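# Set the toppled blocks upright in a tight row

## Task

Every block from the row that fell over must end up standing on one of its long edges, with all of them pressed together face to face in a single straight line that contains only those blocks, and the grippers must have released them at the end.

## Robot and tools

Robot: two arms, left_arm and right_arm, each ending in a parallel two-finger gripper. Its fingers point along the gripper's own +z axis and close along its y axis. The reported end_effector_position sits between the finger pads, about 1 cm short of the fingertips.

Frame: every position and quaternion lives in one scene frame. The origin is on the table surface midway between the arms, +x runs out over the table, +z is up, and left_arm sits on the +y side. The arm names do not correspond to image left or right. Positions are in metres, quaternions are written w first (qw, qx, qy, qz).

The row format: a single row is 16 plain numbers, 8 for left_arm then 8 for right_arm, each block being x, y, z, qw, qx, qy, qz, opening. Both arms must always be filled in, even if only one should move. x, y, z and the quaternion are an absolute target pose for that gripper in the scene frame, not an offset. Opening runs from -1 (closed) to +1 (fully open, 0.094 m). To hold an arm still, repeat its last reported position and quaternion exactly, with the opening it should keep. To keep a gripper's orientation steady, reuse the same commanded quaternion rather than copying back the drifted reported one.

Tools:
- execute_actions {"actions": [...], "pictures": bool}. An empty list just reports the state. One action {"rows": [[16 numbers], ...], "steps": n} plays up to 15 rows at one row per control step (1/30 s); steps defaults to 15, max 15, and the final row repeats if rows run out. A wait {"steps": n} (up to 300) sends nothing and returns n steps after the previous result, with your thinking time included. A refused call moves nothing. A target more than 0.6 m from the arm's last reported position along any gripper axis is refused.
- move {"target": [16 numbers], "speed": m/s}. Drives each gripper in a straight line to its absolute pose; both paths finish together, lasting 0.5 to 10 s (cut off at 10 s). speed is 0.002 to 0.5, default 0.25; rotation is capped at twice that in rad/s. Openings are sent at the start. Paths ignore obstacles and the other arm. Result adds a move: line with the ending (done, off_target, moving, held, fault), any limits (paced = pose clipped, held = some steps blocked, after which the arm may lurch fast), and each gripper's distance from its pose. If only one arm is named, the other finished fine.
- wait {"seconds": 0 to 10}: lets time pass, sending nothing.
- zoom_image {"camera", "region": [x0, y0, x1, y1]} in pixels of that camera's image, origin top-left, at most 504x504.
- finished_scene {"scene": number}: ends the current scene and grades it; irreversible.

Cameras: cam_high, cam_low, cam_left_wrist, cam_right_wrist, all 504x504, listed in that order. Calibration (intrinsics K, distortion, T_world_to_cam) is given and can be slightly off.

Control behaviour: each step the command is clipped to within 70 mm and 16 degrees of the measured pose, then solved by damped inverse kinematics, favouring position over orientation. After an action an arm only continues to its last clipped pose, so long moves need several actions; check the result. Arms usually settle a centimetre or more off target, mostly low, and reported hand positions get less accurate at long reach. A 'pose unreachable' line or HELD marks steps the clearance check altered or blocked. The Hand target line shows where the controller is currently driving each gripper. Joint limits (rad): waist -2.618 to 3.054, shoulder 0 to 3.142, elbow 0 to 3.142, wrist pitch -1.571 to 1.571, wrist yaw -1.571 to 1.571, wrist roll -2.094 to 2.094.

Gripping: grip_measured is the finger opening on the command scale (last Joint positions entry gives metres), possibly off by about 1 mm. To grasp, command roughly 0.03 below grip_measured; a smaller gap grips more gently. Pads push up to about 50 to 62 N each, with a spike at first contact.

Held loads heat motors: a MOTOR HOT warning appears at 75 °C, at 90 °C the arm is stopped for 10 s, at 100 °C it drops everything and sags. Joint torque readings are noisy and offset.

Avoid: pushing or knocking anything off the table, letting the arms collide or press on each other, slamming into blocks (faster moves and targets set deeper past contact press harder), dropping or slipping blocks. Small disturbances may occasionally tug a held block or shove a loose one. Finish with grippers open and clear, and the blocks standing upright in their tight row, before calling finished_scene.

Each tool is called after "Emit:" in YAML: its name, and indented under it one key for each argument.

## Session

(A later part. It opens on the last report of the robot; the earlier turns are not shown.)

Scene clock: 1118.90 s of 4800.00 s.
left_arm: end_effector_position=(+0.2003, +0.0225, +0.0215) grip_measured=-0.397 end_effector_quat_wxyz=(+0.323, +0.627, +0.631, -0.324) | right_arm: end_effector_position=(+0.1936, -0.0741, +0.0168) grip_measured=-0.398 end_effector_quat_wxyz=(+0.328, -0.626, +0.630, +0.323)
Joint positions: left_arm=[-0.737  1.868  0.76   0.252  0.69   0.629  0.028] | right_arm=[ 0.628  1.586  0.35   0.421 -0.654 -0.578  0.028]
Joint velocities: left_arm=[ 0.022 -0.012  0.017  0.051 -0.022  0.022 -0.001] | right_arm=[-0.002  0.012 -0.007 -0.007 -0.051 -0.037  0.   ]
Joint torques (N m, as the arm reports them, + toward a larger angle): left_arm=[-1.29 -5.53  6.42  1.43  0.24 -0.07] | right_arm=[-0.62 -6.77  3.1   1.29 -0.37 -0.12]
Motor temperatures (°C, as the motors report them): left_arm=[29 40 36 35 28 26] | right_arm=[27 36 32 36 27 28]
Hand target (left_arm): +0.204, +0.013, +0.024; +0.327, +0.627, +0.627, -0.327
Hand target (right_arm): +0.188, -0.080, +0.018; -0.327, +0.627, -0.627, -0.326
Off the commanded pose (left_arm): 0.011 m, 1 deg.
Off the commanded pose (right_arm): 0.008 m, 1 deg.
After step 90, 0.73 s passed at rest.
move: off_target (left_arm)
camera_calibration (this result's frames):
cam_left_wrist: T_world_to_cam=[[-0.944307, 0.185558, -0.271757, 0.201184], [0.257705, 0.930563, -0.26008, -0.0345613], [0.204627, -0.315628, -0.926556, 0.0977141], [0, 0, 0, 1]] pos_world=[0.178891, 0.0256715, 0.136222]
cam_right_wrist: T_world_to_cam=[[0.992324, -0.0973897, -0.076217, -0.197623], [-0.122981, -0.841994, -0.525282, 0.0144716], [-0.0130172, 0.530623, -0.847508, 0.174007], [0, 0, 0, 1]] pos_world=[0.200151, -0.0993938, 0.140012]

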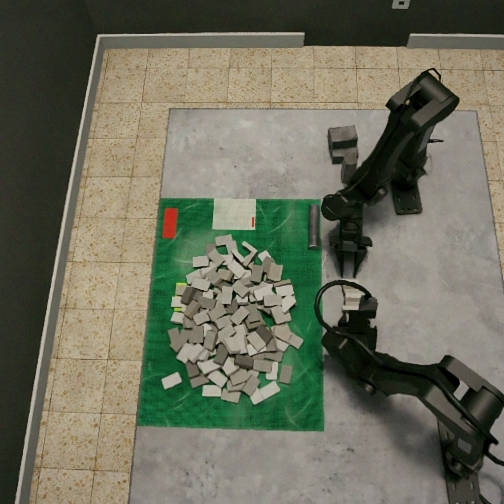

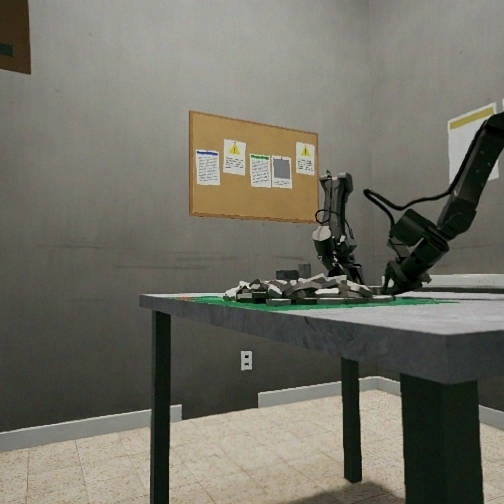

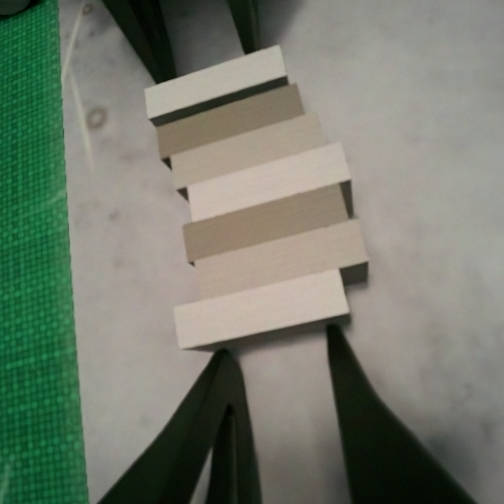

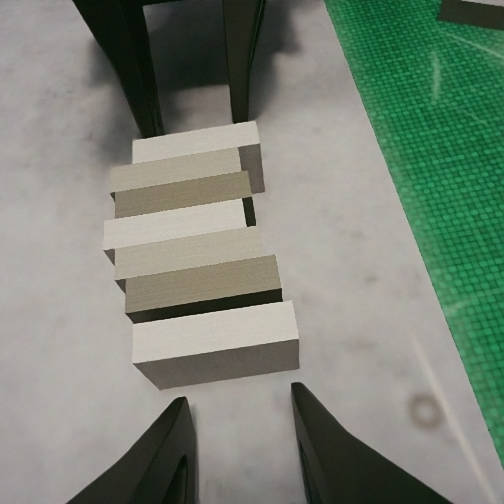

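Emit:
execute_actions:
  actions: []

Scene clock: 1127.50 s of 4800.00 s.
left_arm: end_effector_position=(+0.2003, +0.0225, +0.0215) grip_measured=-0.397 end_effector_quat_wxyz=(+0.323, +0.627, +0.631, -0.324) | right_arm: end_effector_position=(+0.1936, -0.0741, +0.0168) grip_measured=-0.398 end_effector_quat_wxyz=(+0.328, -0.626, +0.630, +0.323)
Joint positions: left_arm=[-0.737  1.868  0.76   0.252  0.69   0.629  0.028] | right_arm=[ 0.628  1.586  0.35   0.421 -0.654 -0.578  0.028]
Joint velocities: left_arm=[-0.002 -0.007 -0.002 -0.022  0.051  0.037  0.   ] | right_arm=[-0.012 -0.012 -0.007  0.007 -0.022 -0.007 -0.001]
Joint torques (N m, as the arm reports them, + toward a larger angle): left_arm=[-1.2  -5.51  6.44  1.45  0.22 -0.07] | right_arm=[-0.66 -6.85  3.02  1.3  -0.36 -0.12]
Motor temperatures (°C, as the motors report them): left_arm=[29 39 36 35 28 26] | right_arm=[27 36 32 36 27 28]
Hand target (left_arm): +0.204, +0.013, +0.024; +0.327, +0.627, +0.627, -0.327
Hand target (right_arm): +0.188, -0.080, +0.018; -0.327, +0.627, -0.627, -0.326
Off the commanded pose (left_arm): 0.011 m, 1 deg.
Off the commanded pose (right_arm): 0.008 m, 1 deg.
Steps of this call (steps 1 to 90: nothing new was sent; then 5.60 s passed at rest). Readings (end_effector_position):
1: left_arm (+0.2003, +0.0225, +0.0215) | right_arm (+0.1936, -0.0741, +0.0168)
2: left_arm (+0.2003, +0.0225, +0.0215) | right_arm (+0.1936, -0.0741, +0.0168)
4: left_arm (+0.2003, +0.0225, +0.0215) | right_arm (+0.1936, -0.0741, +0.0168)
8: left_arm (+0.2003, +0.0225, +0.0215) | right_arm (+0.1936, -0.0741, +0.0168)
90: the state above
camera_calibration (this result's frames):
cam_left_wrist: T_world_to_cam=[[-0.944307, 0.185558, -0.271757, 0.201184], [0.257705, 0.930563, -0.26008, -0.0345613], [0.204627, -0.315628, -0.926556, 0.0977141], [0, 0, 0, 1]] pos_world=[0.178891, 0.0256715, 0.136222]
cam_right_wrist: T_world_to_cam=[[0.992324, -0.0973897, -0.076217, -0.197623], [-0.122981, -0.841994, -0.525282, 0.0144716], [-0.0130172, 0.530623, -0.847508, 0.174007], [0, 0, 0, 1]] pos_world=[0.200151, -0.0993938, 0.140012]

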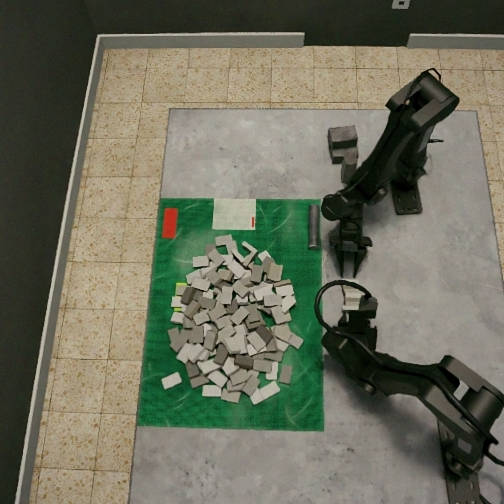

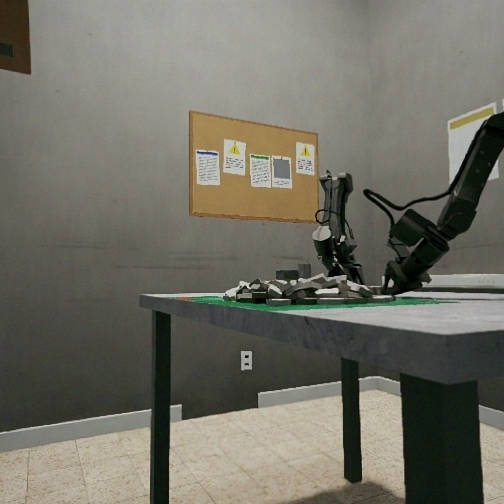

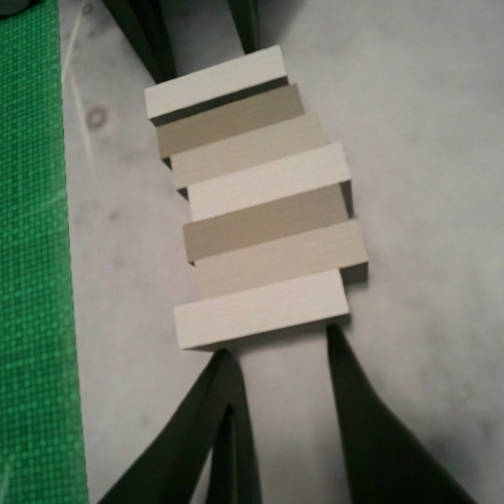

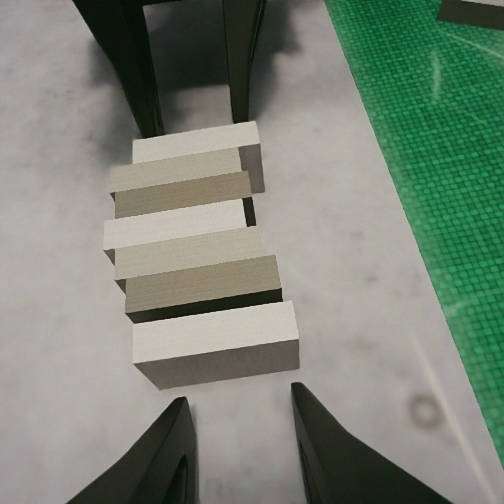

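Emit:
move:
  target: [0.204,0.013,0.024,0.3265,0.6272,0.6272,-0.3265,-0.4, 0.188,-0.066,0.016,-0.3265,0.6272,-0.6272,-0.3265,-0.4]
  speed: 0.005

Scene clock: 1131.57 s of 4800.00 s.
left_arm: end_effector_position=(+0.2003, +0.0225, +0.0215) grip_measured=-0.397 end_effector_quat_wxyz=(+0.323, +0.627, +0.631, -0.324) | right_arm: end_effector_position=(+0.1901, -0.0683, +0.0184) grip_measured=-0.398 end_effector_quat_wxyz=(+0.330, -0.627, +0.627, +0.323)
Joint positions: left_arm=[-0.737  1.868  0.76   0.252  0.69   0.629  0.028] | right_arm=[ 0.658  1.586  0.35   0.442 -0.636 -0.555  0.028]
Joint velocities: left_arm=[-0.017 -0.007 -0.002  0.037 -0.007  0.066 -0.001] | right_arm=[-0.012 -0.012 -0.002 -0.051 -0.037 -0.022 -0.   ]
Joint torques (N m, as the arm reports them, + toward a larger angle): left_arm=[-1.12 -5.54  6.44  1.45  0.21 -0.08] | right_arm=[ 0.78 -3.26  5.11  1.59 -0.23  0.09]
Motor temperatures (°C, as the motors report them): left_arm=[29 40 36 35 28 26] | right_arm=[27 36 32 36 27 28]
Hand target (left_arm): +0.204, +0.013, +0.024; +0.327, +0.627, +0.627, -0.327
Hand target (right_arm): +0.188, -0.066, +0.016; -0.327, +0.627, -0.627, -0.327
Off the commanded pose (left_arm): 0.011 m, 1 deg.
Off the commanded pose (right_arm): 0.004 m, 1 deg.
move: off_target (left_arm)
camera_calibration (this result's frames):
cam_left_wrist: T_world_to_cam=[[-0.944307, 0.185558, -0.271757, 0.201184], [0.257705, 0.930563, -0.26008, -0.0345613], [0.204627, -0.315628, -0.926556, 0.0977141], [0, 0, 0, 1]] pos_world=[0.178891, 0.0256715, 0.136222]
cam_right_wrist: T_world_to_cam=[[0.993097, -0.0931472, -0.0712918, -0.19339], [-0.116815, -0.8405, -0.529069, 0.0186887], [-0.0106394, 0.533745, -0.845579, 0.171938], [0, 0, 0, 1]] pos_world=[0.196068, -0.0940769, 0.141488]

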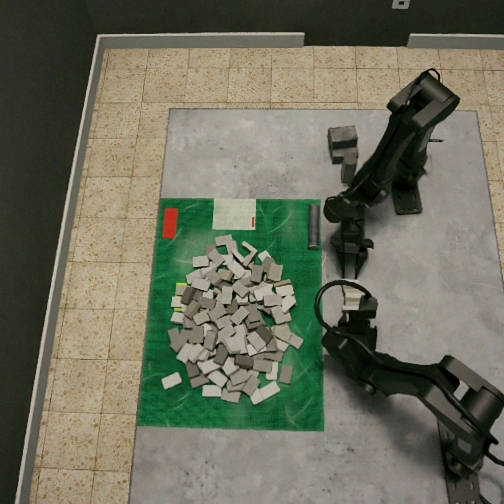

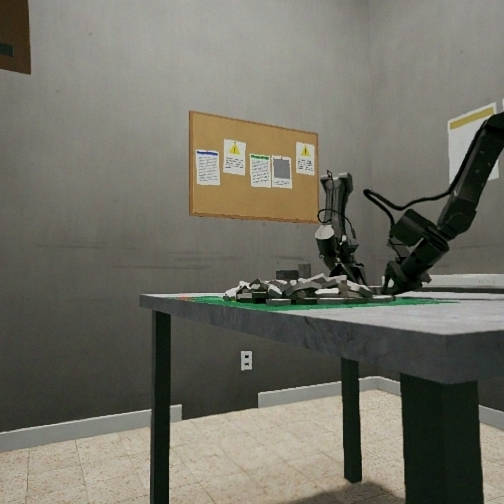

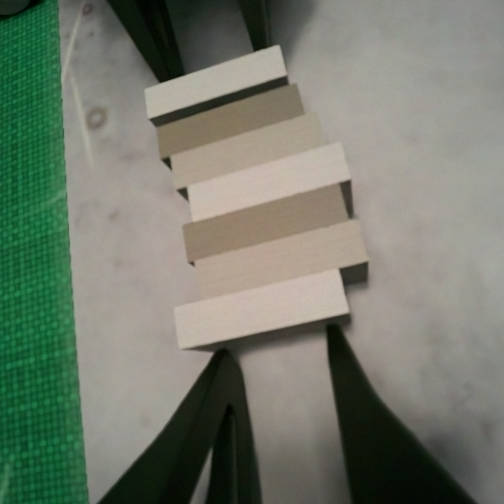

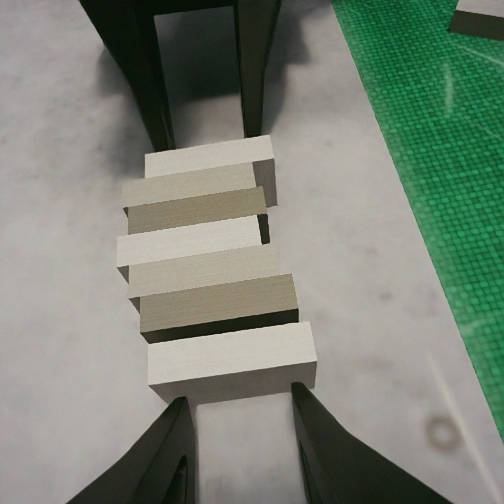

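Emit:
move:
  target: [0.204,0.013,0.024,0.3265,0.6272,0.6272,-0.3265,-0.4, 0.188,-0.060,0.015,-0.3265,0.6272,-0.6272,-0.3265,-0.4]
  speed: 0.004

Scene clock: 1136.53 s of 4800.00 s.
left_arm: end_effector_position=(+0.2003, +0.0225, +0.0215) grip_measured=-0.397 end_effector_quat_wxyz=(+0.323, +0.627, +0.631, -0.324) | right_arm: end_effector_position=(+0.1873, -0.0655, +0.0134) grip_measured=-0.398 end_effector_quat_wxyz=(+0.324, -0.627, +0.630, +0.323)
Joint positions: left_arm=[-0.737  1.868  0.76   0.252  0.69   0.629  0.028] | right_arm=[ 0.677  1.611  0.35   0.464 -0.621 -0.538  0.028]
Joint velocities: left_arm=[-0.007  0.007 -0.007 -0.022  0.007 -0.007 -0.   ] | right_arm=[-0.012 -0.007 -0.007 -0.022 -0.007 -0.007 -0.   ]
Joint torques (N m, as the arm reports them, + toward a larger angle): left_arm=[-1.23 -5.51  6.43  1.45  0.22 -0.08] | right_arm=[ 0.93 -3.7   5.92  1.58 -0.21  0.1 ]
Motor temperatures (°C, as the motors report them): left_arm=[29 40 36 35 28 26] | right_arm=[27 35 32 37 27 28]
Hand target (left_arm): +0.204, +0.013, +0.024; +0.327, +0.627, +0.627, -0.327
Hand target (right_arm): +0.188, -0.060, +0.015; -0.327, +0.627, -0.627, -0.327
Off the commanded pose (left_arm): 0.011 m, 1 deg.
Off the commanded pose (right_arm): 0.006 m, 1 deg.
move: off_target (left_arm)
camera_calibration (this result's frames):
cam_left_wrist: T_world_to_cam=[[-0.944307, 0.185558, -0.271757, 0.201184], [0.257705, 0.930563, -0.26008, -0.0345613], [0.204627, -0.315628, -0.926556, 0.0977141], [0, 0, 0, 1]] pos_world=[0.178891, 0.0256715, 0.136222]
cam_right_wrist: T_world_to_cam=[[0.992408, -0.0941472, -0.0791403, -0.190482], [-0.121687, -0.845069, -0.520626, 0.0186259], [-0.0178636, 0.526303, -0.850109, 0.167109], [0, 0, 0, 1]] pos_world=[0.194287, -0.0901429, 0.136683]

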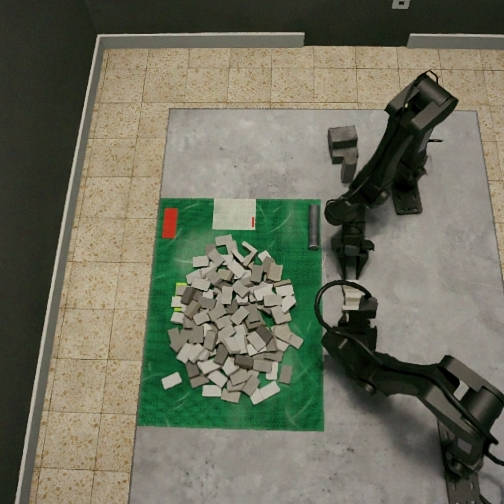

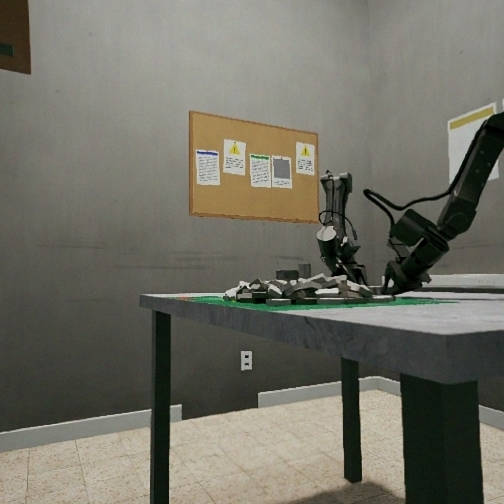

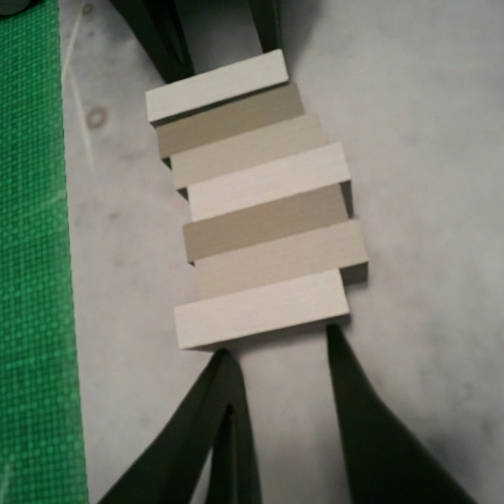

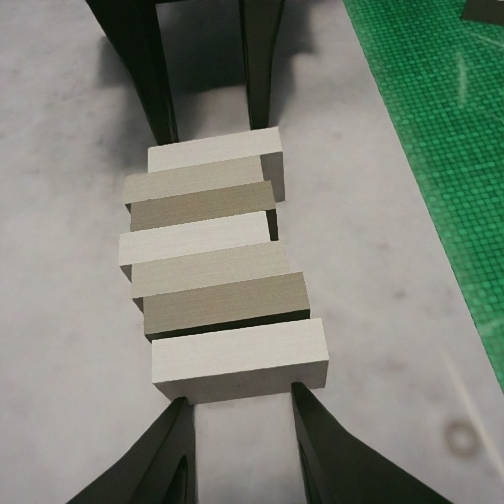

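Emit:
move:
  target: [0.204,0.013,0.024,0.3265,0.6272,0.6272,-0.3265,-0.4, 0.188,-0.054,0.019,-0.3265,0.6272,-0.6272,-0.3265,-0.4]
  speed: 0.004

Scene clock: 1141.63 s of 4800.00 s.
left_arm: end_effector_position=(+0.2003, +0.0225, +0.0215) grip_measured=-0.397 end_effector_quat_wxyz=(+0.323, +0.627, +0.631, -0.324) | right_arm: end_effector_position=(+0.1860, -0.0636, +0.0130) grip_measured=-0.398 end_effector_quat_wxyz=(+0.324, -0.626, +0.632, +0.321)
Joint positions: left_arm=[-0.737  1.868  0.76   0.252  0.69   0.629  0.028] | right_arm=[ 0.691  1.611  0.35   0.47  -0.607 -0.524  0.028]
Joint velocities: left_arm=[ 0.007  0.002 -0.017  0.037 -0.066  0.022 -0.   ] | right_arm=[-0.012 -0.002  0.007 -0.007 -0.037 -0.066 -0.001]
Joint torques (N m, as the arm reports them, + toward a larger angle): left_arm=[-1.15 -5.5   6.4   1.45  0.23 -0.07] | right_arm=[ 1.26 -4.36  7.37  1.38 -0.21  0.15]
Motor temperatures (°C, as the motors report them): left_arm=[29 40 36 35 28 26] | right_arm=[27 35 33 37 27 28]
Hand target (left_arm): +0.204, +0.013, +0.024; +0.327, +0.627, +0.627, -0.327
Hand target (right_arm): +0.188, -0.054, +0.019; -0.327, +0.627, -0.627, -0.327
Off the commanded pose (left_arm): 0.011 m, 1 deg.
Off the commanded pose (right_arm): 0.012 m, 1 deg.
move: off_target (left_arm, right_arm)
camera_calibration (this result's frames):
cam_left_wrist: T_world_to_cam=[[-0.944307, 0.185558, -0.271757, 0.201184], [0.257705, 0.930563, -0.26008, -0.0345613], [0.204627, -0.315628, -0.926556, 0.0977141], [0, 0, 0, 1]] pos_world=[0.178891, 0.0256715, 0.136222]
cam_right_wrist: T_world_to_cam=[[0.991904, -0.099069, -0.0794519, -0.189311], [-0.12598, -0.846482, -0.517298, 0.0205119], [-0.0160065, 0.523119, -0.85211, 0.165279], [0, 0, 0, 1]] pos_world=[0.193008, -0.0878525, 0.136405]

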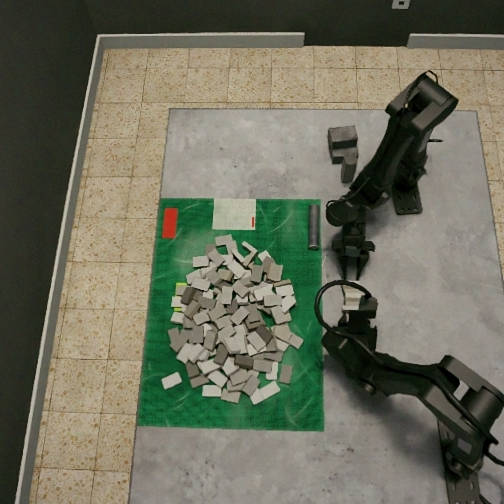

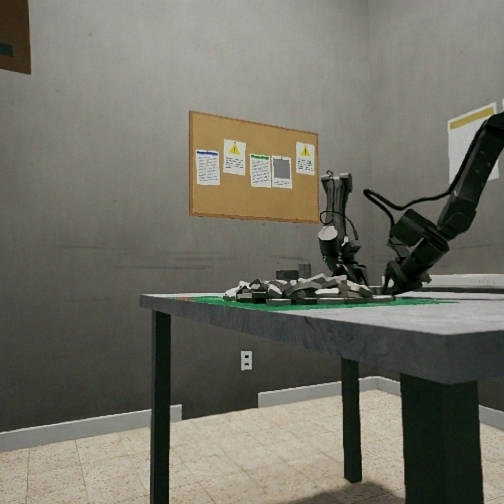

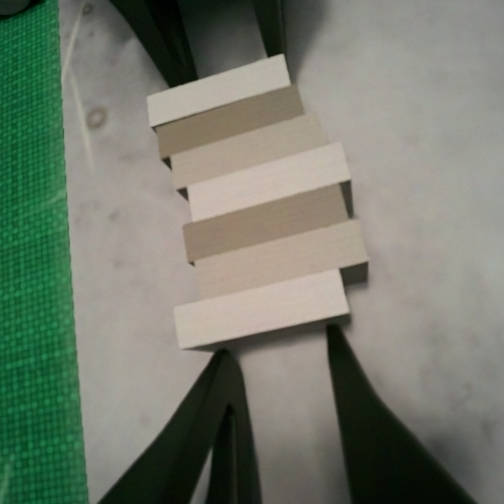

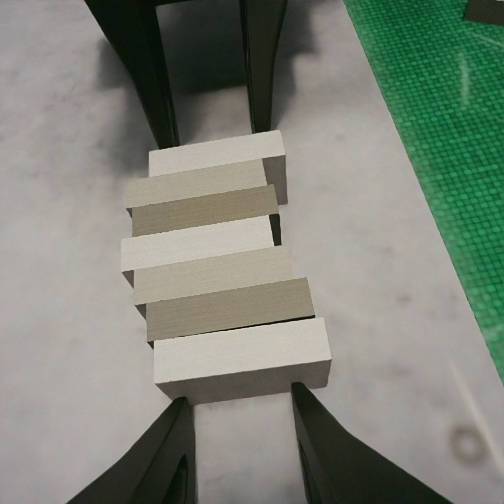

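Emit:
zoom_image:
  camera: "cam_left_wrist"
  region: [120, 30, 400, 370]

Emit:
zoom_image:
  camera: "cam_right_wrist"
  region: [90, 110, 360, 420]

Region (120, 30, 400, 370) of cam_left_wrist's 504x504 image, scaled by 1.482, with more detail than that image has; it fills the left 415 columns of this view, and the rest is white.

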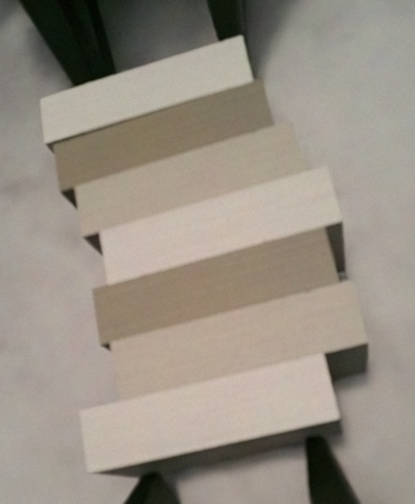

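Region (90, 110, 360, 420) of cam_right_wrist's 504x504 image, scaled by 1.626, with more detail than that image has; it fills the left 439 columns of this view, and the rest is white.

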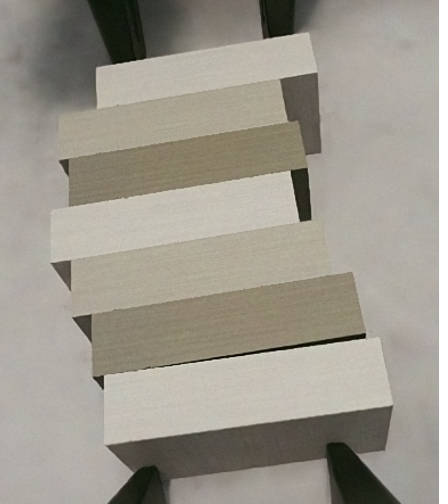

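Emit:
move:
  target: [0.204,0.035,0.026,0.3265,0.6272,0.6272,-0.3265,-0.4, 0.188,-0.085,0.022,-0.3265,0.6272,-0.6272,-0.3265,-0.4]
  speed: 0.02

Emit:
move:
  target: [0.202,0.030,0.085,0.4056,0.5793,0.5793,-0.4056,0.45, 0.188,-0.17,0.10,-0.3265,0.6272,-0.6272,-0.3265,-0.4]
  speed: 0.08

Scene clock: 1197.63 s of 4800.00 s.
left_arm: end_effector_position=(+0.2096, +0.0304, +0.0226) grip_measured=-0.397 end_effector_quat_wxyz=(+0.331, +0.626, +0.629, -0.319) | right_arm: end_effector_position=(+0.1956, -0.0781, +0.0224) grip_measured=-0.398 end_effector_quat_wxyz=(+0.331, -0.625, +0.630, +0.321)
Joint positions: left_arm=[-0.702  1.868  0.76   0.251  0.705  0.659  0.028] | right_arm=[ 0.609  1.549  0.35   0.382 -0.664 -0.592  0.028]
Joint velocities: left_arm=[-0.007 -0.002 -0.007 -0.022 -0.095 -0.081  0.   ] | right_arm=[-0.002 -0.017  0.007 -0.051 -0.139 -0.095 -0.001]
Joint torques (N m, as the arm reports them, + toward a larger angle): left_arm=[ 0.82 -8.78  3.55  1.18  0.44  0.11] | right_arm=[-0.64 -6.7   3.03  1.27 -0.38 -0.13]
Motor temperatures (°C, as the motors report them): left_arm=[29 39 36 36 28 26] | right_arm=[27 35 34 37 27 28]
Hand target (left_arm): +0.204, +0.035, +0.026; +0.327, +0.627, +0.627, -0.326
Hand target (right_arm): +0.188, -0.085, +0.021; -0.326, +0.627, -0.627, -0.326
Off the commanded pose (left_arm): 0.008 m, 1 deg.
Off the commanded pose (right_arm): 0.010 m, 1 deg.
After step 90, 51.60 s passed at rest.
move: done
camera_calibration (this result's frames):
cam_left_wrist: T_world_to_cam=[[-0.940969, 0.17598, -0.289152, 0.208812], [0.254775, 0.930631, -0.26271, -0.0433287], [0.222862, -0.32087, -0.92053, 0.0954545], [0, 0, 0, 1]] pos_world=[0.186251, 0.0342048, 0.136864]
cam_right_wrist: T_world_to_cam=[[0.99235, -0.100649, -0.0714922, -0.199903], [-0.123269, -0.839676, -0.528914, 0.0145884], [-0.00679567, 0.53368, -0.845659, 0.179816], [0, 0, 0, 1]] pos_world=[0.201394, -0.103835, 0.145487]

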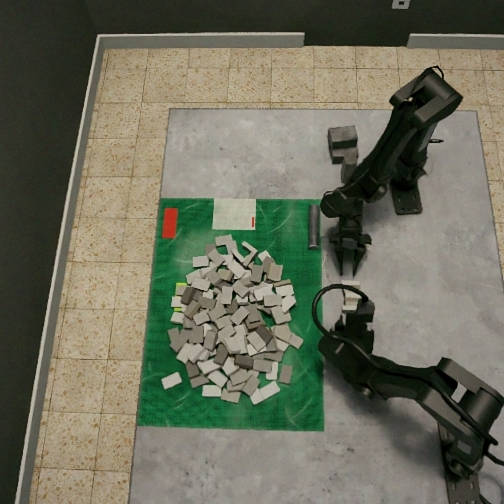

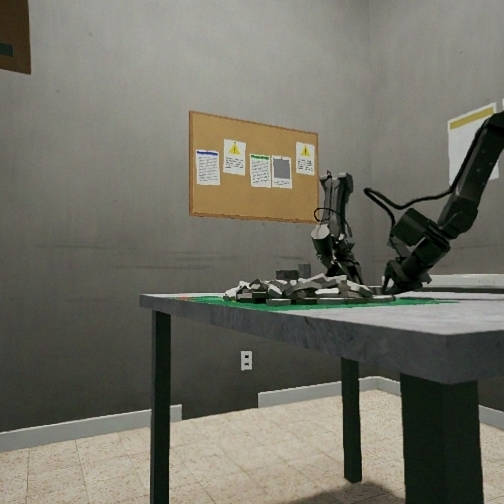

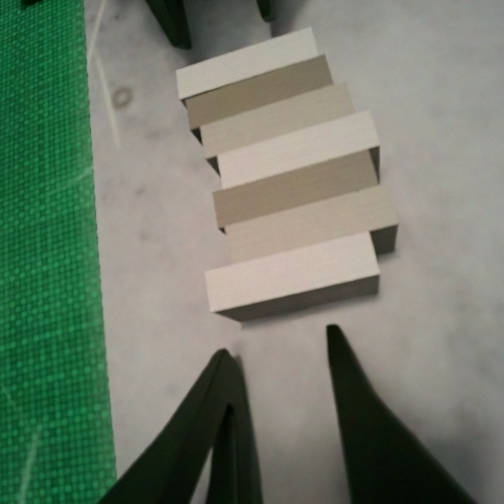

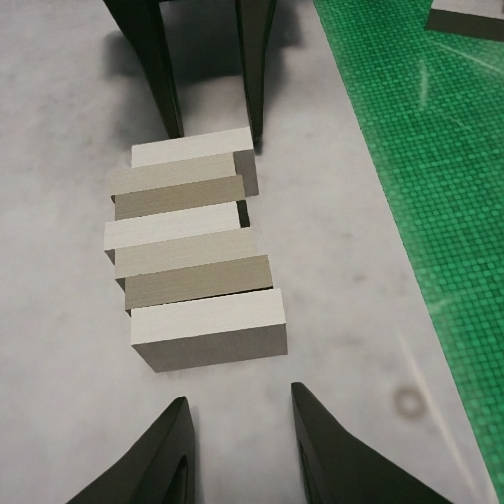

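Scene clock: 1199.97 s of 4800.00 s.
left_arm: end_effector_position=(+0.2050, +0.0267, +0.0807) grip_measured=+0.447 end_effector_quat_wxyz=(+0.405, +0.583, +0.581, -0.398) | right_arm: end_effector_position=(+0.1805, -0.1738, +0.0840) grip_measured=-0.398 end_effector_quat_wxyz=(+0.302, -0.626, +0.640, +0.327)
Joint positions: left_arm=[-0.66   1.777  0.662  0.522  0.882  0.49   0.068] | right_arm=[ 0.179  1.102  0.473 -0.636 -0.885 -1.133  0.028]
Joint velocities: left_arm=[ 0.002 -0.002 -0.002 -0.022  0.051 -0.007  0.001] | right_arm=[ 0.007  0.002 -0.012 -0.037  0.037 -0.022  0.   ]
Joint torques (N m, as the arm reports them, + toward a larger angle): left_arm=[ 0.84 -7.98  3.34  1.59  0.37 -0.04] | right_arm=[-0.63 -3.34  9.38  0.62 -0.59 -0.15]
Motor temperatures (°C, as the motors report them): left_arm=[29 39 36 36 28 26] | right_arm=[27 35 34 36 27 28]
Hand target (left_arm): +0.202, +0.031, +0.085; +0.406, +0.579, +0.580, -0.405
Hand target (right_arm): +0.187, -0.171, +0.099; -0.322, +0.630, -0.627, -0.325
Off the commanded pose (left_arm): 0.006 m, 1 deg.
Off the commanded pose (right_arm): 0.018 m, 3 deg.
move: off_target (right_arm)
camera_calibration (this result's frames):
cam_left_wrist: T_world_to_cam=[[-0.939903, 0.109336, -0.323463, 0.226302], [0.264009, 0.833468, -0.485418, -0.00480813], [0.216523, -0.541643, -0.812245, 0.147255], [0, 0, 0, 1]] pos_world=[0.182087, 0.0590239, 0.190473]
cam_right_wrist: T_world_to_cam=[[0.988783, -0.0938348, -0.116206, -0.184594], [-0.139332, -0.859765, -0.491315, -0.0388191], [-0.0538071, 0.501996, -0.863195, 0.287403], [0, 0, 0, 1]] pos_world=[0.192579, -0.194972, 0.207561]

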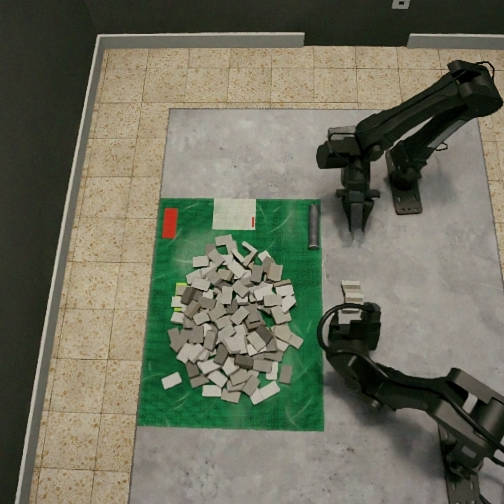

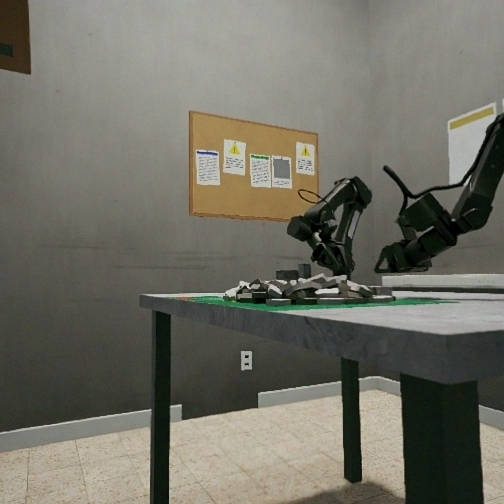

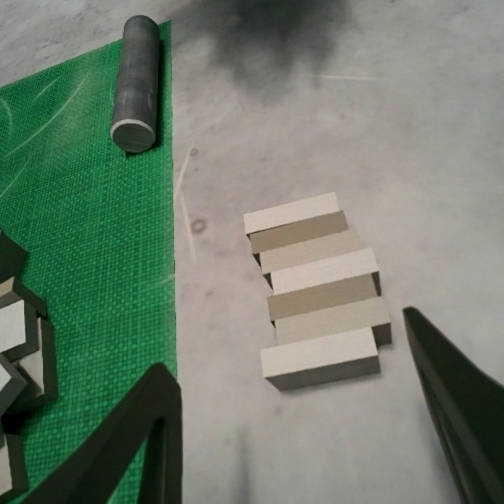

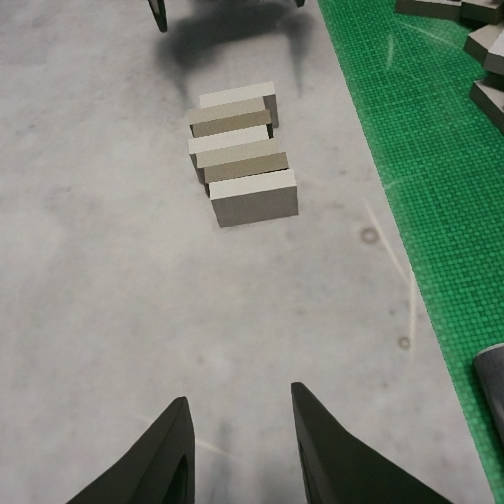

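Emit:
move:
  target: [0.197,-0.030,0.062,0.4056,0.5793,0.5793,-0.4056,0.45, 0.188,-0.19,0.10,-0.3265,0.6272,-0.6272,-0.3265,-0.4]
  speed: 0.04

Scene clock: 1204.20 s of 4800.00 s.
left_arm: end_effector_position=(+0.1922, -0.0231, +0.0580) grip_measured=+0.447 end_effector_quat_wxyz=(+0.399, +0.581, +0.583, -0.406) | right_arm: end_effector_position=(+0.1817, -0.1921, +0.0890) grip_measured=-0.398 end_effector_quat_wxyz=(+0.314, -0.628, +0.635, +0.322)
Joint positions: left_arm=[-0.809  1.938  0.718  0.707  0.768  0.362  0.068] | right_arm=[ 0.056  1.102  0.496 -0.778 -0.92  -1.319  0.028]
Joint velocities: left_arm=[ 0.012 -0.002  0.017  0.022 -0.051 -0.051 -0.   ] | right_arm=[-0.017  0.017  0.007 -0.037 -0.11  -0.037 -0.   ]
Joint torques (N m, as the arm reports them, + toward a larger angle): left_arm=[-0.68 -6.25  5.88  1.68  0.12 -0.05] | right_arm=[-0.75 -1.12  9.27  0.41 -0.62 -0.15]
Motor temperatures (°C, as the motors report them): left_arm=[29 40 35 36 28 26] | right_arm=[27 34 35 36 27 28]
Hand target (left_arm): +0.197, -0.031, +0.062; +0.406, +0.579, +0.579, -0.407
Hand target (right_arm): +0.188, -0.190, +0.099; -0.325, +0.628, -0.628, -0.326
Off the commanded pose (left_arm): 0.009 m, 1 deg.
Off the commanded pose (right_arm): 0.013 m, 2 deg.
move: off_target (right_arm)
camera_calibration (this result's frames):
cam_left_wrist: T_world_to_cam=[[-0.945187, 0.115271, -0.305507, 0.212431], [0.26049, 0.830348, -0.492612, 0.0301215], [0.196894, -0.545192, -0.814861, 0.108418], [0, 0, 0, 1]] pos_world=[0.171594, 0.00961027, 0.168083]
cam_right_wrist: T_world_to_cam=[[0.991147, -0.0952844, -0.0924595, -0.189731], [-0.129138, -0.853616, -0.504642, -0.0513938], [-0.0308403, 0.512114, -0.858363, 0.298231], [0, 0, 0, 1]] pos_world=[0.190612, -0.214677, 0.212512]

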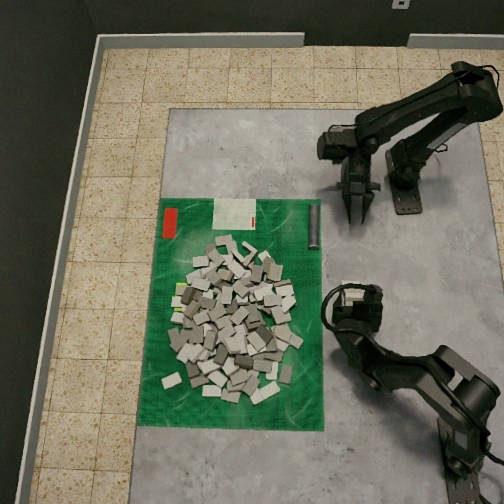

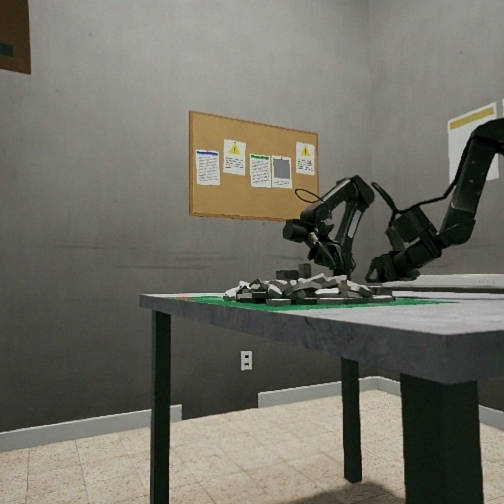

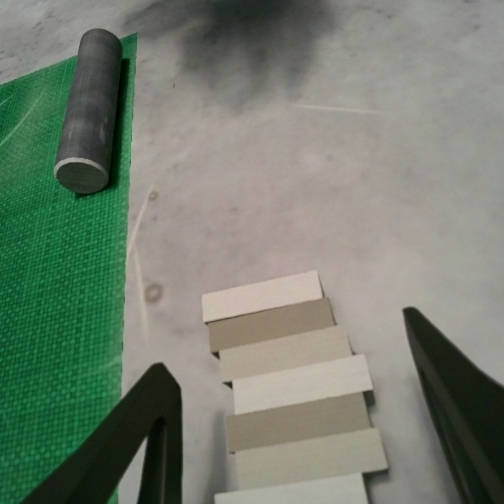

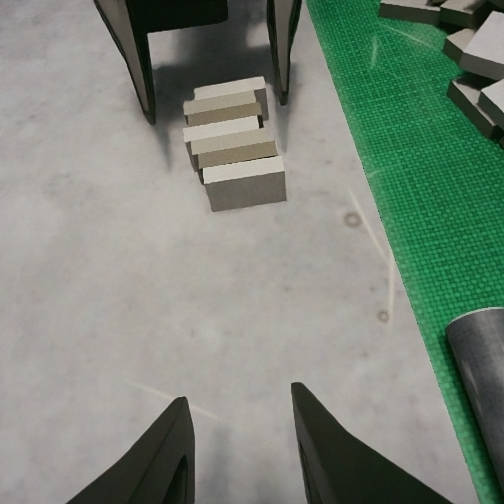

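Emit:
move:
  target: [0.203,-0.032,0.045,0.4056,0.5793,0.5793,-0.4056,0.45, 0.188,-0.19,0.10,-0.3265,0.6272,-0.6272,-0.3265,-0.4]
  speed: 0.01

Scene clock: 1214.43 s of 4800.00 s.
left_arm: end_effector_position=(+0.1967, -0.0269, +0.0417) grip_measured=+0.447 end_effector_quat_wxyz=(+0.398, +0.580, +0.584, -0.405) | right_arm: end_effector_position=(+0.1809, -0.1920, +0.0891) grip_measured=-0.398 end_effector_quat_wxyz=(+0.314, -0.628, +0.634, +0.323)
Joint positions: left_arm=[-0.809  2.014  0.735  0.764  0.766  0.361  0.068] | right_arm=[ 0.056  1.102  0.496 -0.783 -0.922 -1.323  0.028]
Joint velocities: left_arm=[-0.002  0.012  0.007  0.037  0.007  0.007 -0.002] | right_arm=[ 0.002  0.007 -0.017 -0.007 -0.051 -0.037 -0.   ]
Joint torques (N m, as the arm reports them, + toward a larger angle): left_arm=[ 0.24 -6.55  5.75  1.7   0.17  0.04] | right_arm=[-0.59 -1.22  9.17  0.47 -0.59 -0.09]
Motor temperatures (°C, as the motors report them): left_arm=[29 40 36 37 28 26] | right_arm=[27 34 35 35 28 28]
Hand target (left_arm): +0.203, -0.032, +0.045; +0.406, +0.579, +0.579, -0.405
Hand target (right_arm): +0.188, -0.190, +0.100; -0.327, +0.627, -0.628, -0.326
Off the commanded pose (left_arm): 0.009 m, 1 deg.
Off the commanded pose (right_arm): 0.013 m, 2 deg.
After step 90, 5.07 s passed at rest.
move: off_target (right_arm)
camera_calibration (this result's frames):
cam_left_wrist: T_world_to_cam=[[-0.946317, 0.113745, -0.302566, 0.212177], [0.257152, 0.83206, -0.491477, 0.0247103], [0.19585, -0.542898, -0.816642, 0.0925393], [0, 0, 0, 1]] pos_world=[0.176308, 0.00554486, 0.151913]
cam_right_wrist: T_world_to_cam=[[0.99133, -0.0921267, -0.0936852, -0.188165], [-0.127083, -0.853396, -0.505535, -0.0516303], [-0.0333773, 0.513058, -0.857705, 0.298845], [0, 0, 0, 1]] pos_world=[0.189947, -0.214721, 0.212592]

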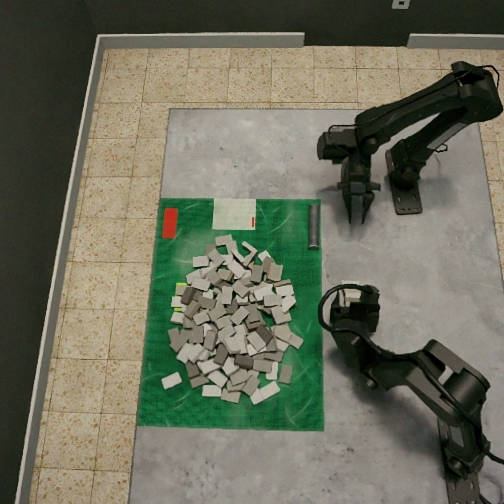

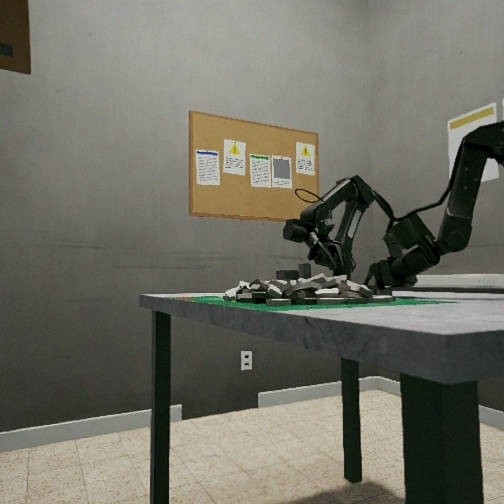

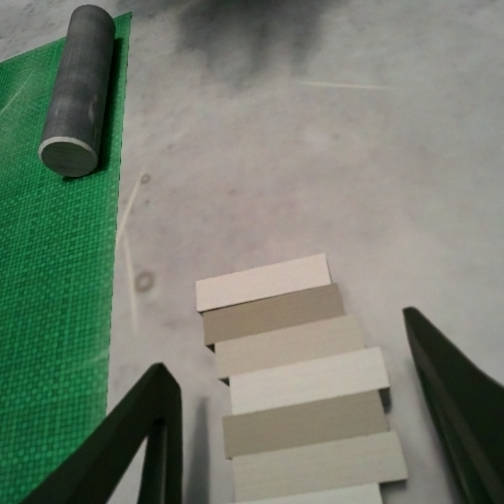

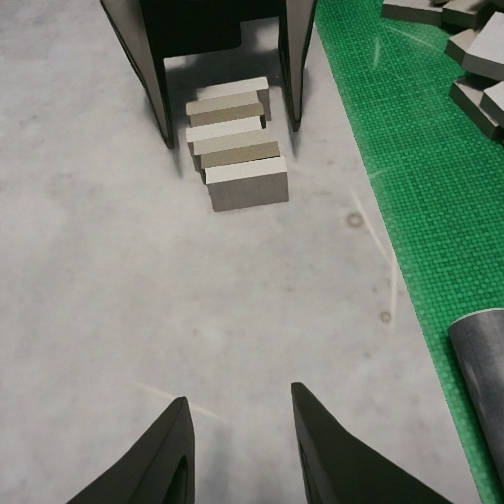

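Emit:
move:
  target: [0.203,-0.033,0.031,0.4056,0.5793,0.5793,-0.4056,0.45, 0.188,-0.19,0.10,-0.3265,0.6272,-0.6272,-0.3265,-0.4]
  speed: 0.006

Scene clock: 1220.60 s of 4800.00 s.
left_arm: end_effector_position=(+0.1972, -0.0275, +0.0279) grip_measured=+0.447 end_effector_quat_wxyz=(+0.398, +0.580, +0.584, -0.405) | right_arm: end_effector_position=(+0.1809, -0.1920, +0.0891) grip_measured=-0.398 end_effector_quat_wxyz=(+0.314, -0.628, +0.634, +0.323)
Joint positions: left_arm=[-0.809  2.072  0.735  0.821  0.766  0.361  0.068] | right_arm=[ 0.056  1.102  0.496 -0.783 -0.922 -1.323  0.028]
Joint velocities: left_arm=[ 0.002  0.002  0.002 -0.007 -0.007  0.051 -0.001] | right_arm=[-0.002 -0.007 -0.012  0.081 -0.081  0.051  0.001]
Joint torques (N m, as the arm reports them, + toward a larger angle): left_arm=[ 0.02 -6.73  5.31  1.71  0.15  0.02] | right_arm=[-0.63 -1.21  9.21  0.48 -0.61 -0.09]
Motor temperatures (°C, as the motors report them): left_arm=[29 40 35 37 28 26] | right_arm=[27 34 35 35 28 28]
Hand target (left_arm): +0.203, -0.033, +0.031; +0.405, +0.579, +0.579, -0.406
Hand target (right_arm): +0.188, -0.190, +0.100; -0.327, +0.627, -0.628, -0.326
Off the commanded pose (left_arm): 0.009 m, 1 deg.
Off the commanded pose (right_arm): 0.013 m, 2 deg.
After step 90, 0.50 s passed at rest.
move: off_target (right_arm)
camera_calibration (this result's frames):
cam_left_wrist: T_world_to_cam=[[-0.946317, 0.113745, -0.302566, 0.20862], [0.257152, 0.83206, -0.491477, 0.0182156], [0.19585, -0.542898, -0.816642, 0.0808333], [0, 0, 0, 1]] pos_world=[0.176905, 0.00499828, 0.138086]
cam_right_wrist: T_world_to_cam=[[0.99133, -0.0921267, -0.0936852, -0.188165], [-0.127083, -0.853396, -0.505535, -0.0516303], [-0.0333773, 0.513058, -0.857705, 0.298845], [0, 0, 0, 1]] pos_world=[0.189947, -0.214721, 0.212592]

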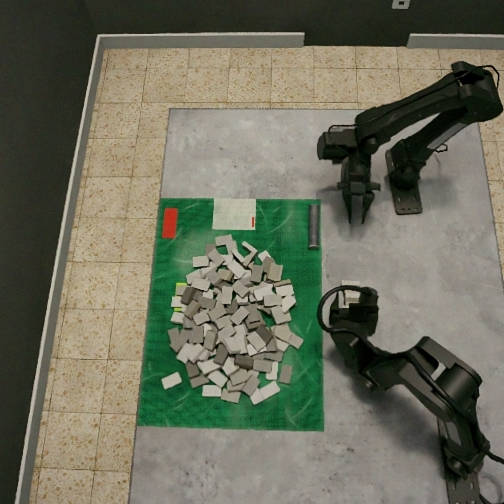

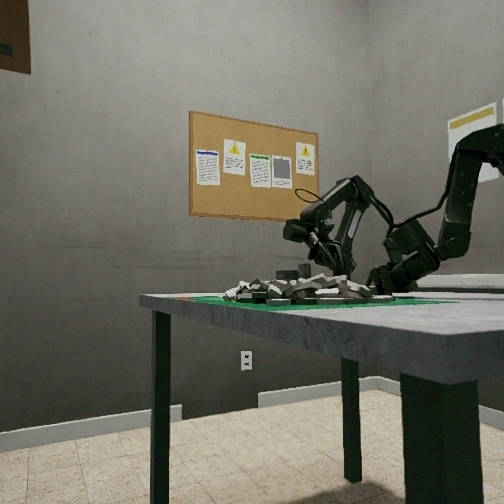

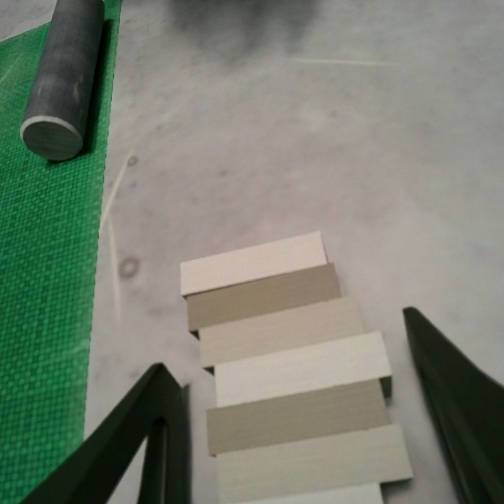

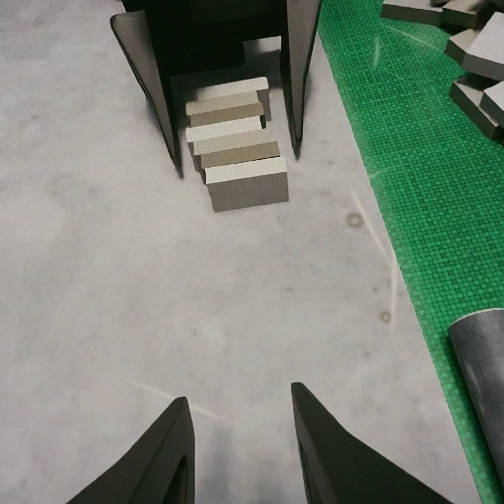

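Emit:
move:
  target: [0.203,-0.034,0.025,0.4056,0.5793,0.5793,-0.4056,0.45, 0.188,-0.19,0.10,-0.3265,0.6272,-0.6272,-0.3265,-0.4]
  speed: 0.005

Emit:
zoom_image:
  camera: "cam_right_wrist"
  region: [100, 0, 350, 230]

Scene clock: 1226.60 s of 4800.00 s.
left_arm: end_effector_position=(+0.1974, -0.0276, +0.0223) grip_measured=+0.447 end_effector_quat_wxyz=(+0.398, +0.580, +0.584, -0.405) | right_arm: end_effector_position=(+0.1809, -0.1920, +0.0891) grip_measured=-0.398 end_effector_quat_wxyz=(+0.314, -0.628, +0.634, +0.323)
Joint positions: left_arm=[-0.809  2.096  0.735  0.847  0.766  0.361  0.068] | right_arm=[ 0.056  1.102  0.496 -0.783 -0.922 -1.323  0.028]
Joint velocities: left_arm=[ 0.002 -0.007 -0.012 -0.007 -0.007 -0.037 -0.   ] | right_arm=[-0.002  0.012 -0.007 -0.022  0.007 -0.095  0.   ]
Joint torques (N m, as the arm reports them, + toward a larger angle): left_arm=[-0.19 -6.76  5.44  1.72  0.14  0.03] | right_arm=[-0.6  -1.27  9.12  0.48 -0.62 -0.1 ]
Motor temperatures (°C, as the motors report them): left_arm=[29 40 35 38 28 26] | right_arm=[27 34 35 35 28 28]
Hand target (left_arm): +0.203, -0.034, +0.025; +0.406, +0.579, +0.579, -0.406
Hand target (right_arm): +0.188, -0.190, +0.100; -0.327, +0.627, -0.628, -0.326
Off the commanded pose (left_arm): 0.009 m, 1 deg.
Off the commanded pose (right_arm): 0.013 m, 2 deg.
move: off_target (right_arm)
camera_calibration (this result's frames):
cam_left_wrist: T_world_to_cam=[[-0.945976, 0.113433, -0.303747, 0.207086], [0.257705, 0.831553, -0.492044, 0.0154699], [0.196768, -0.543739, -0.815862, 0.0759468], [0, 0, 0, 1]] pos_world=[0.176968, 0.00494076, 0.132476]
cam_right_wrist: T_world_to_cam=[[0.99133, -0.0921267, -0.0936852, -0.188165], [-0.127083, -0.853396, -0.505535, -0.0516303], [-0.0333773, 0.513058, -0.857705, 0.298845], [0, 0, 0, 1]] pos_world=[0.189947, -0.214721, 0.212592]

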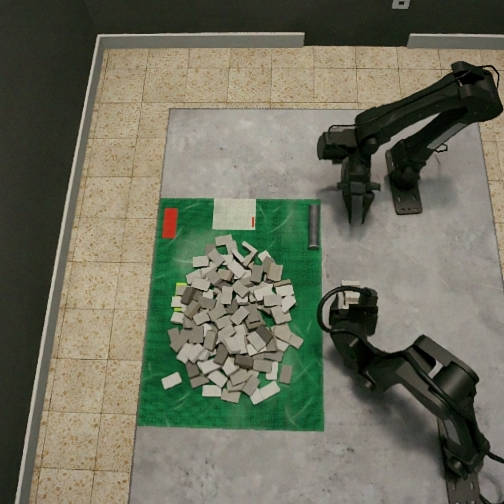

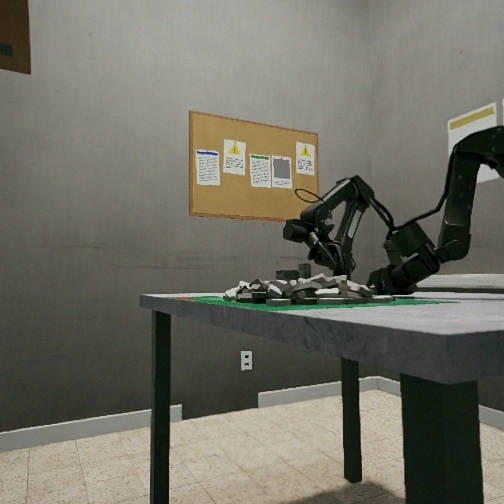

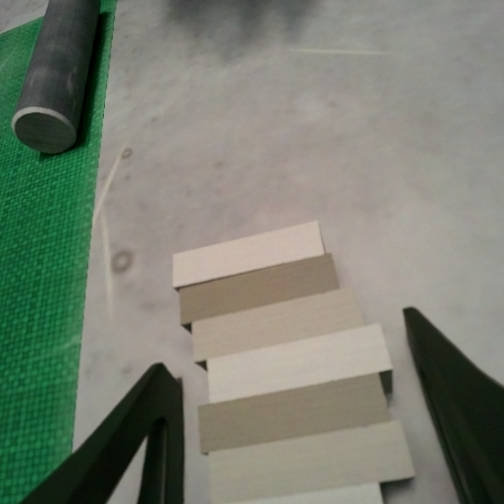

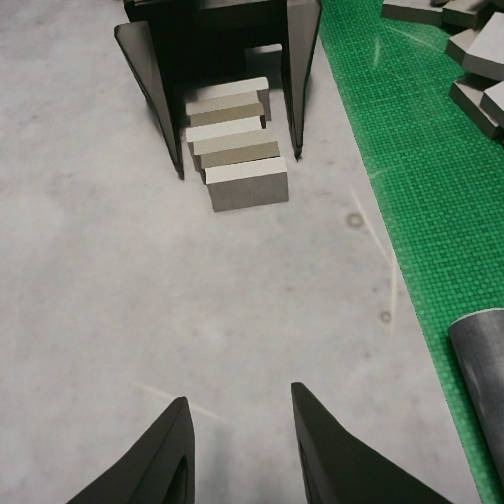

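Region (100, 0, 350, 230) of cam_right_wrist's 504x504 image, scaled by 2.016, with more detail than that image has; it fills the top 464 rows of this view, and the rest is white.

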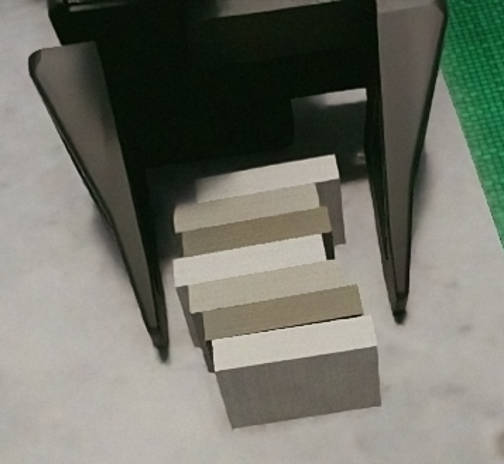

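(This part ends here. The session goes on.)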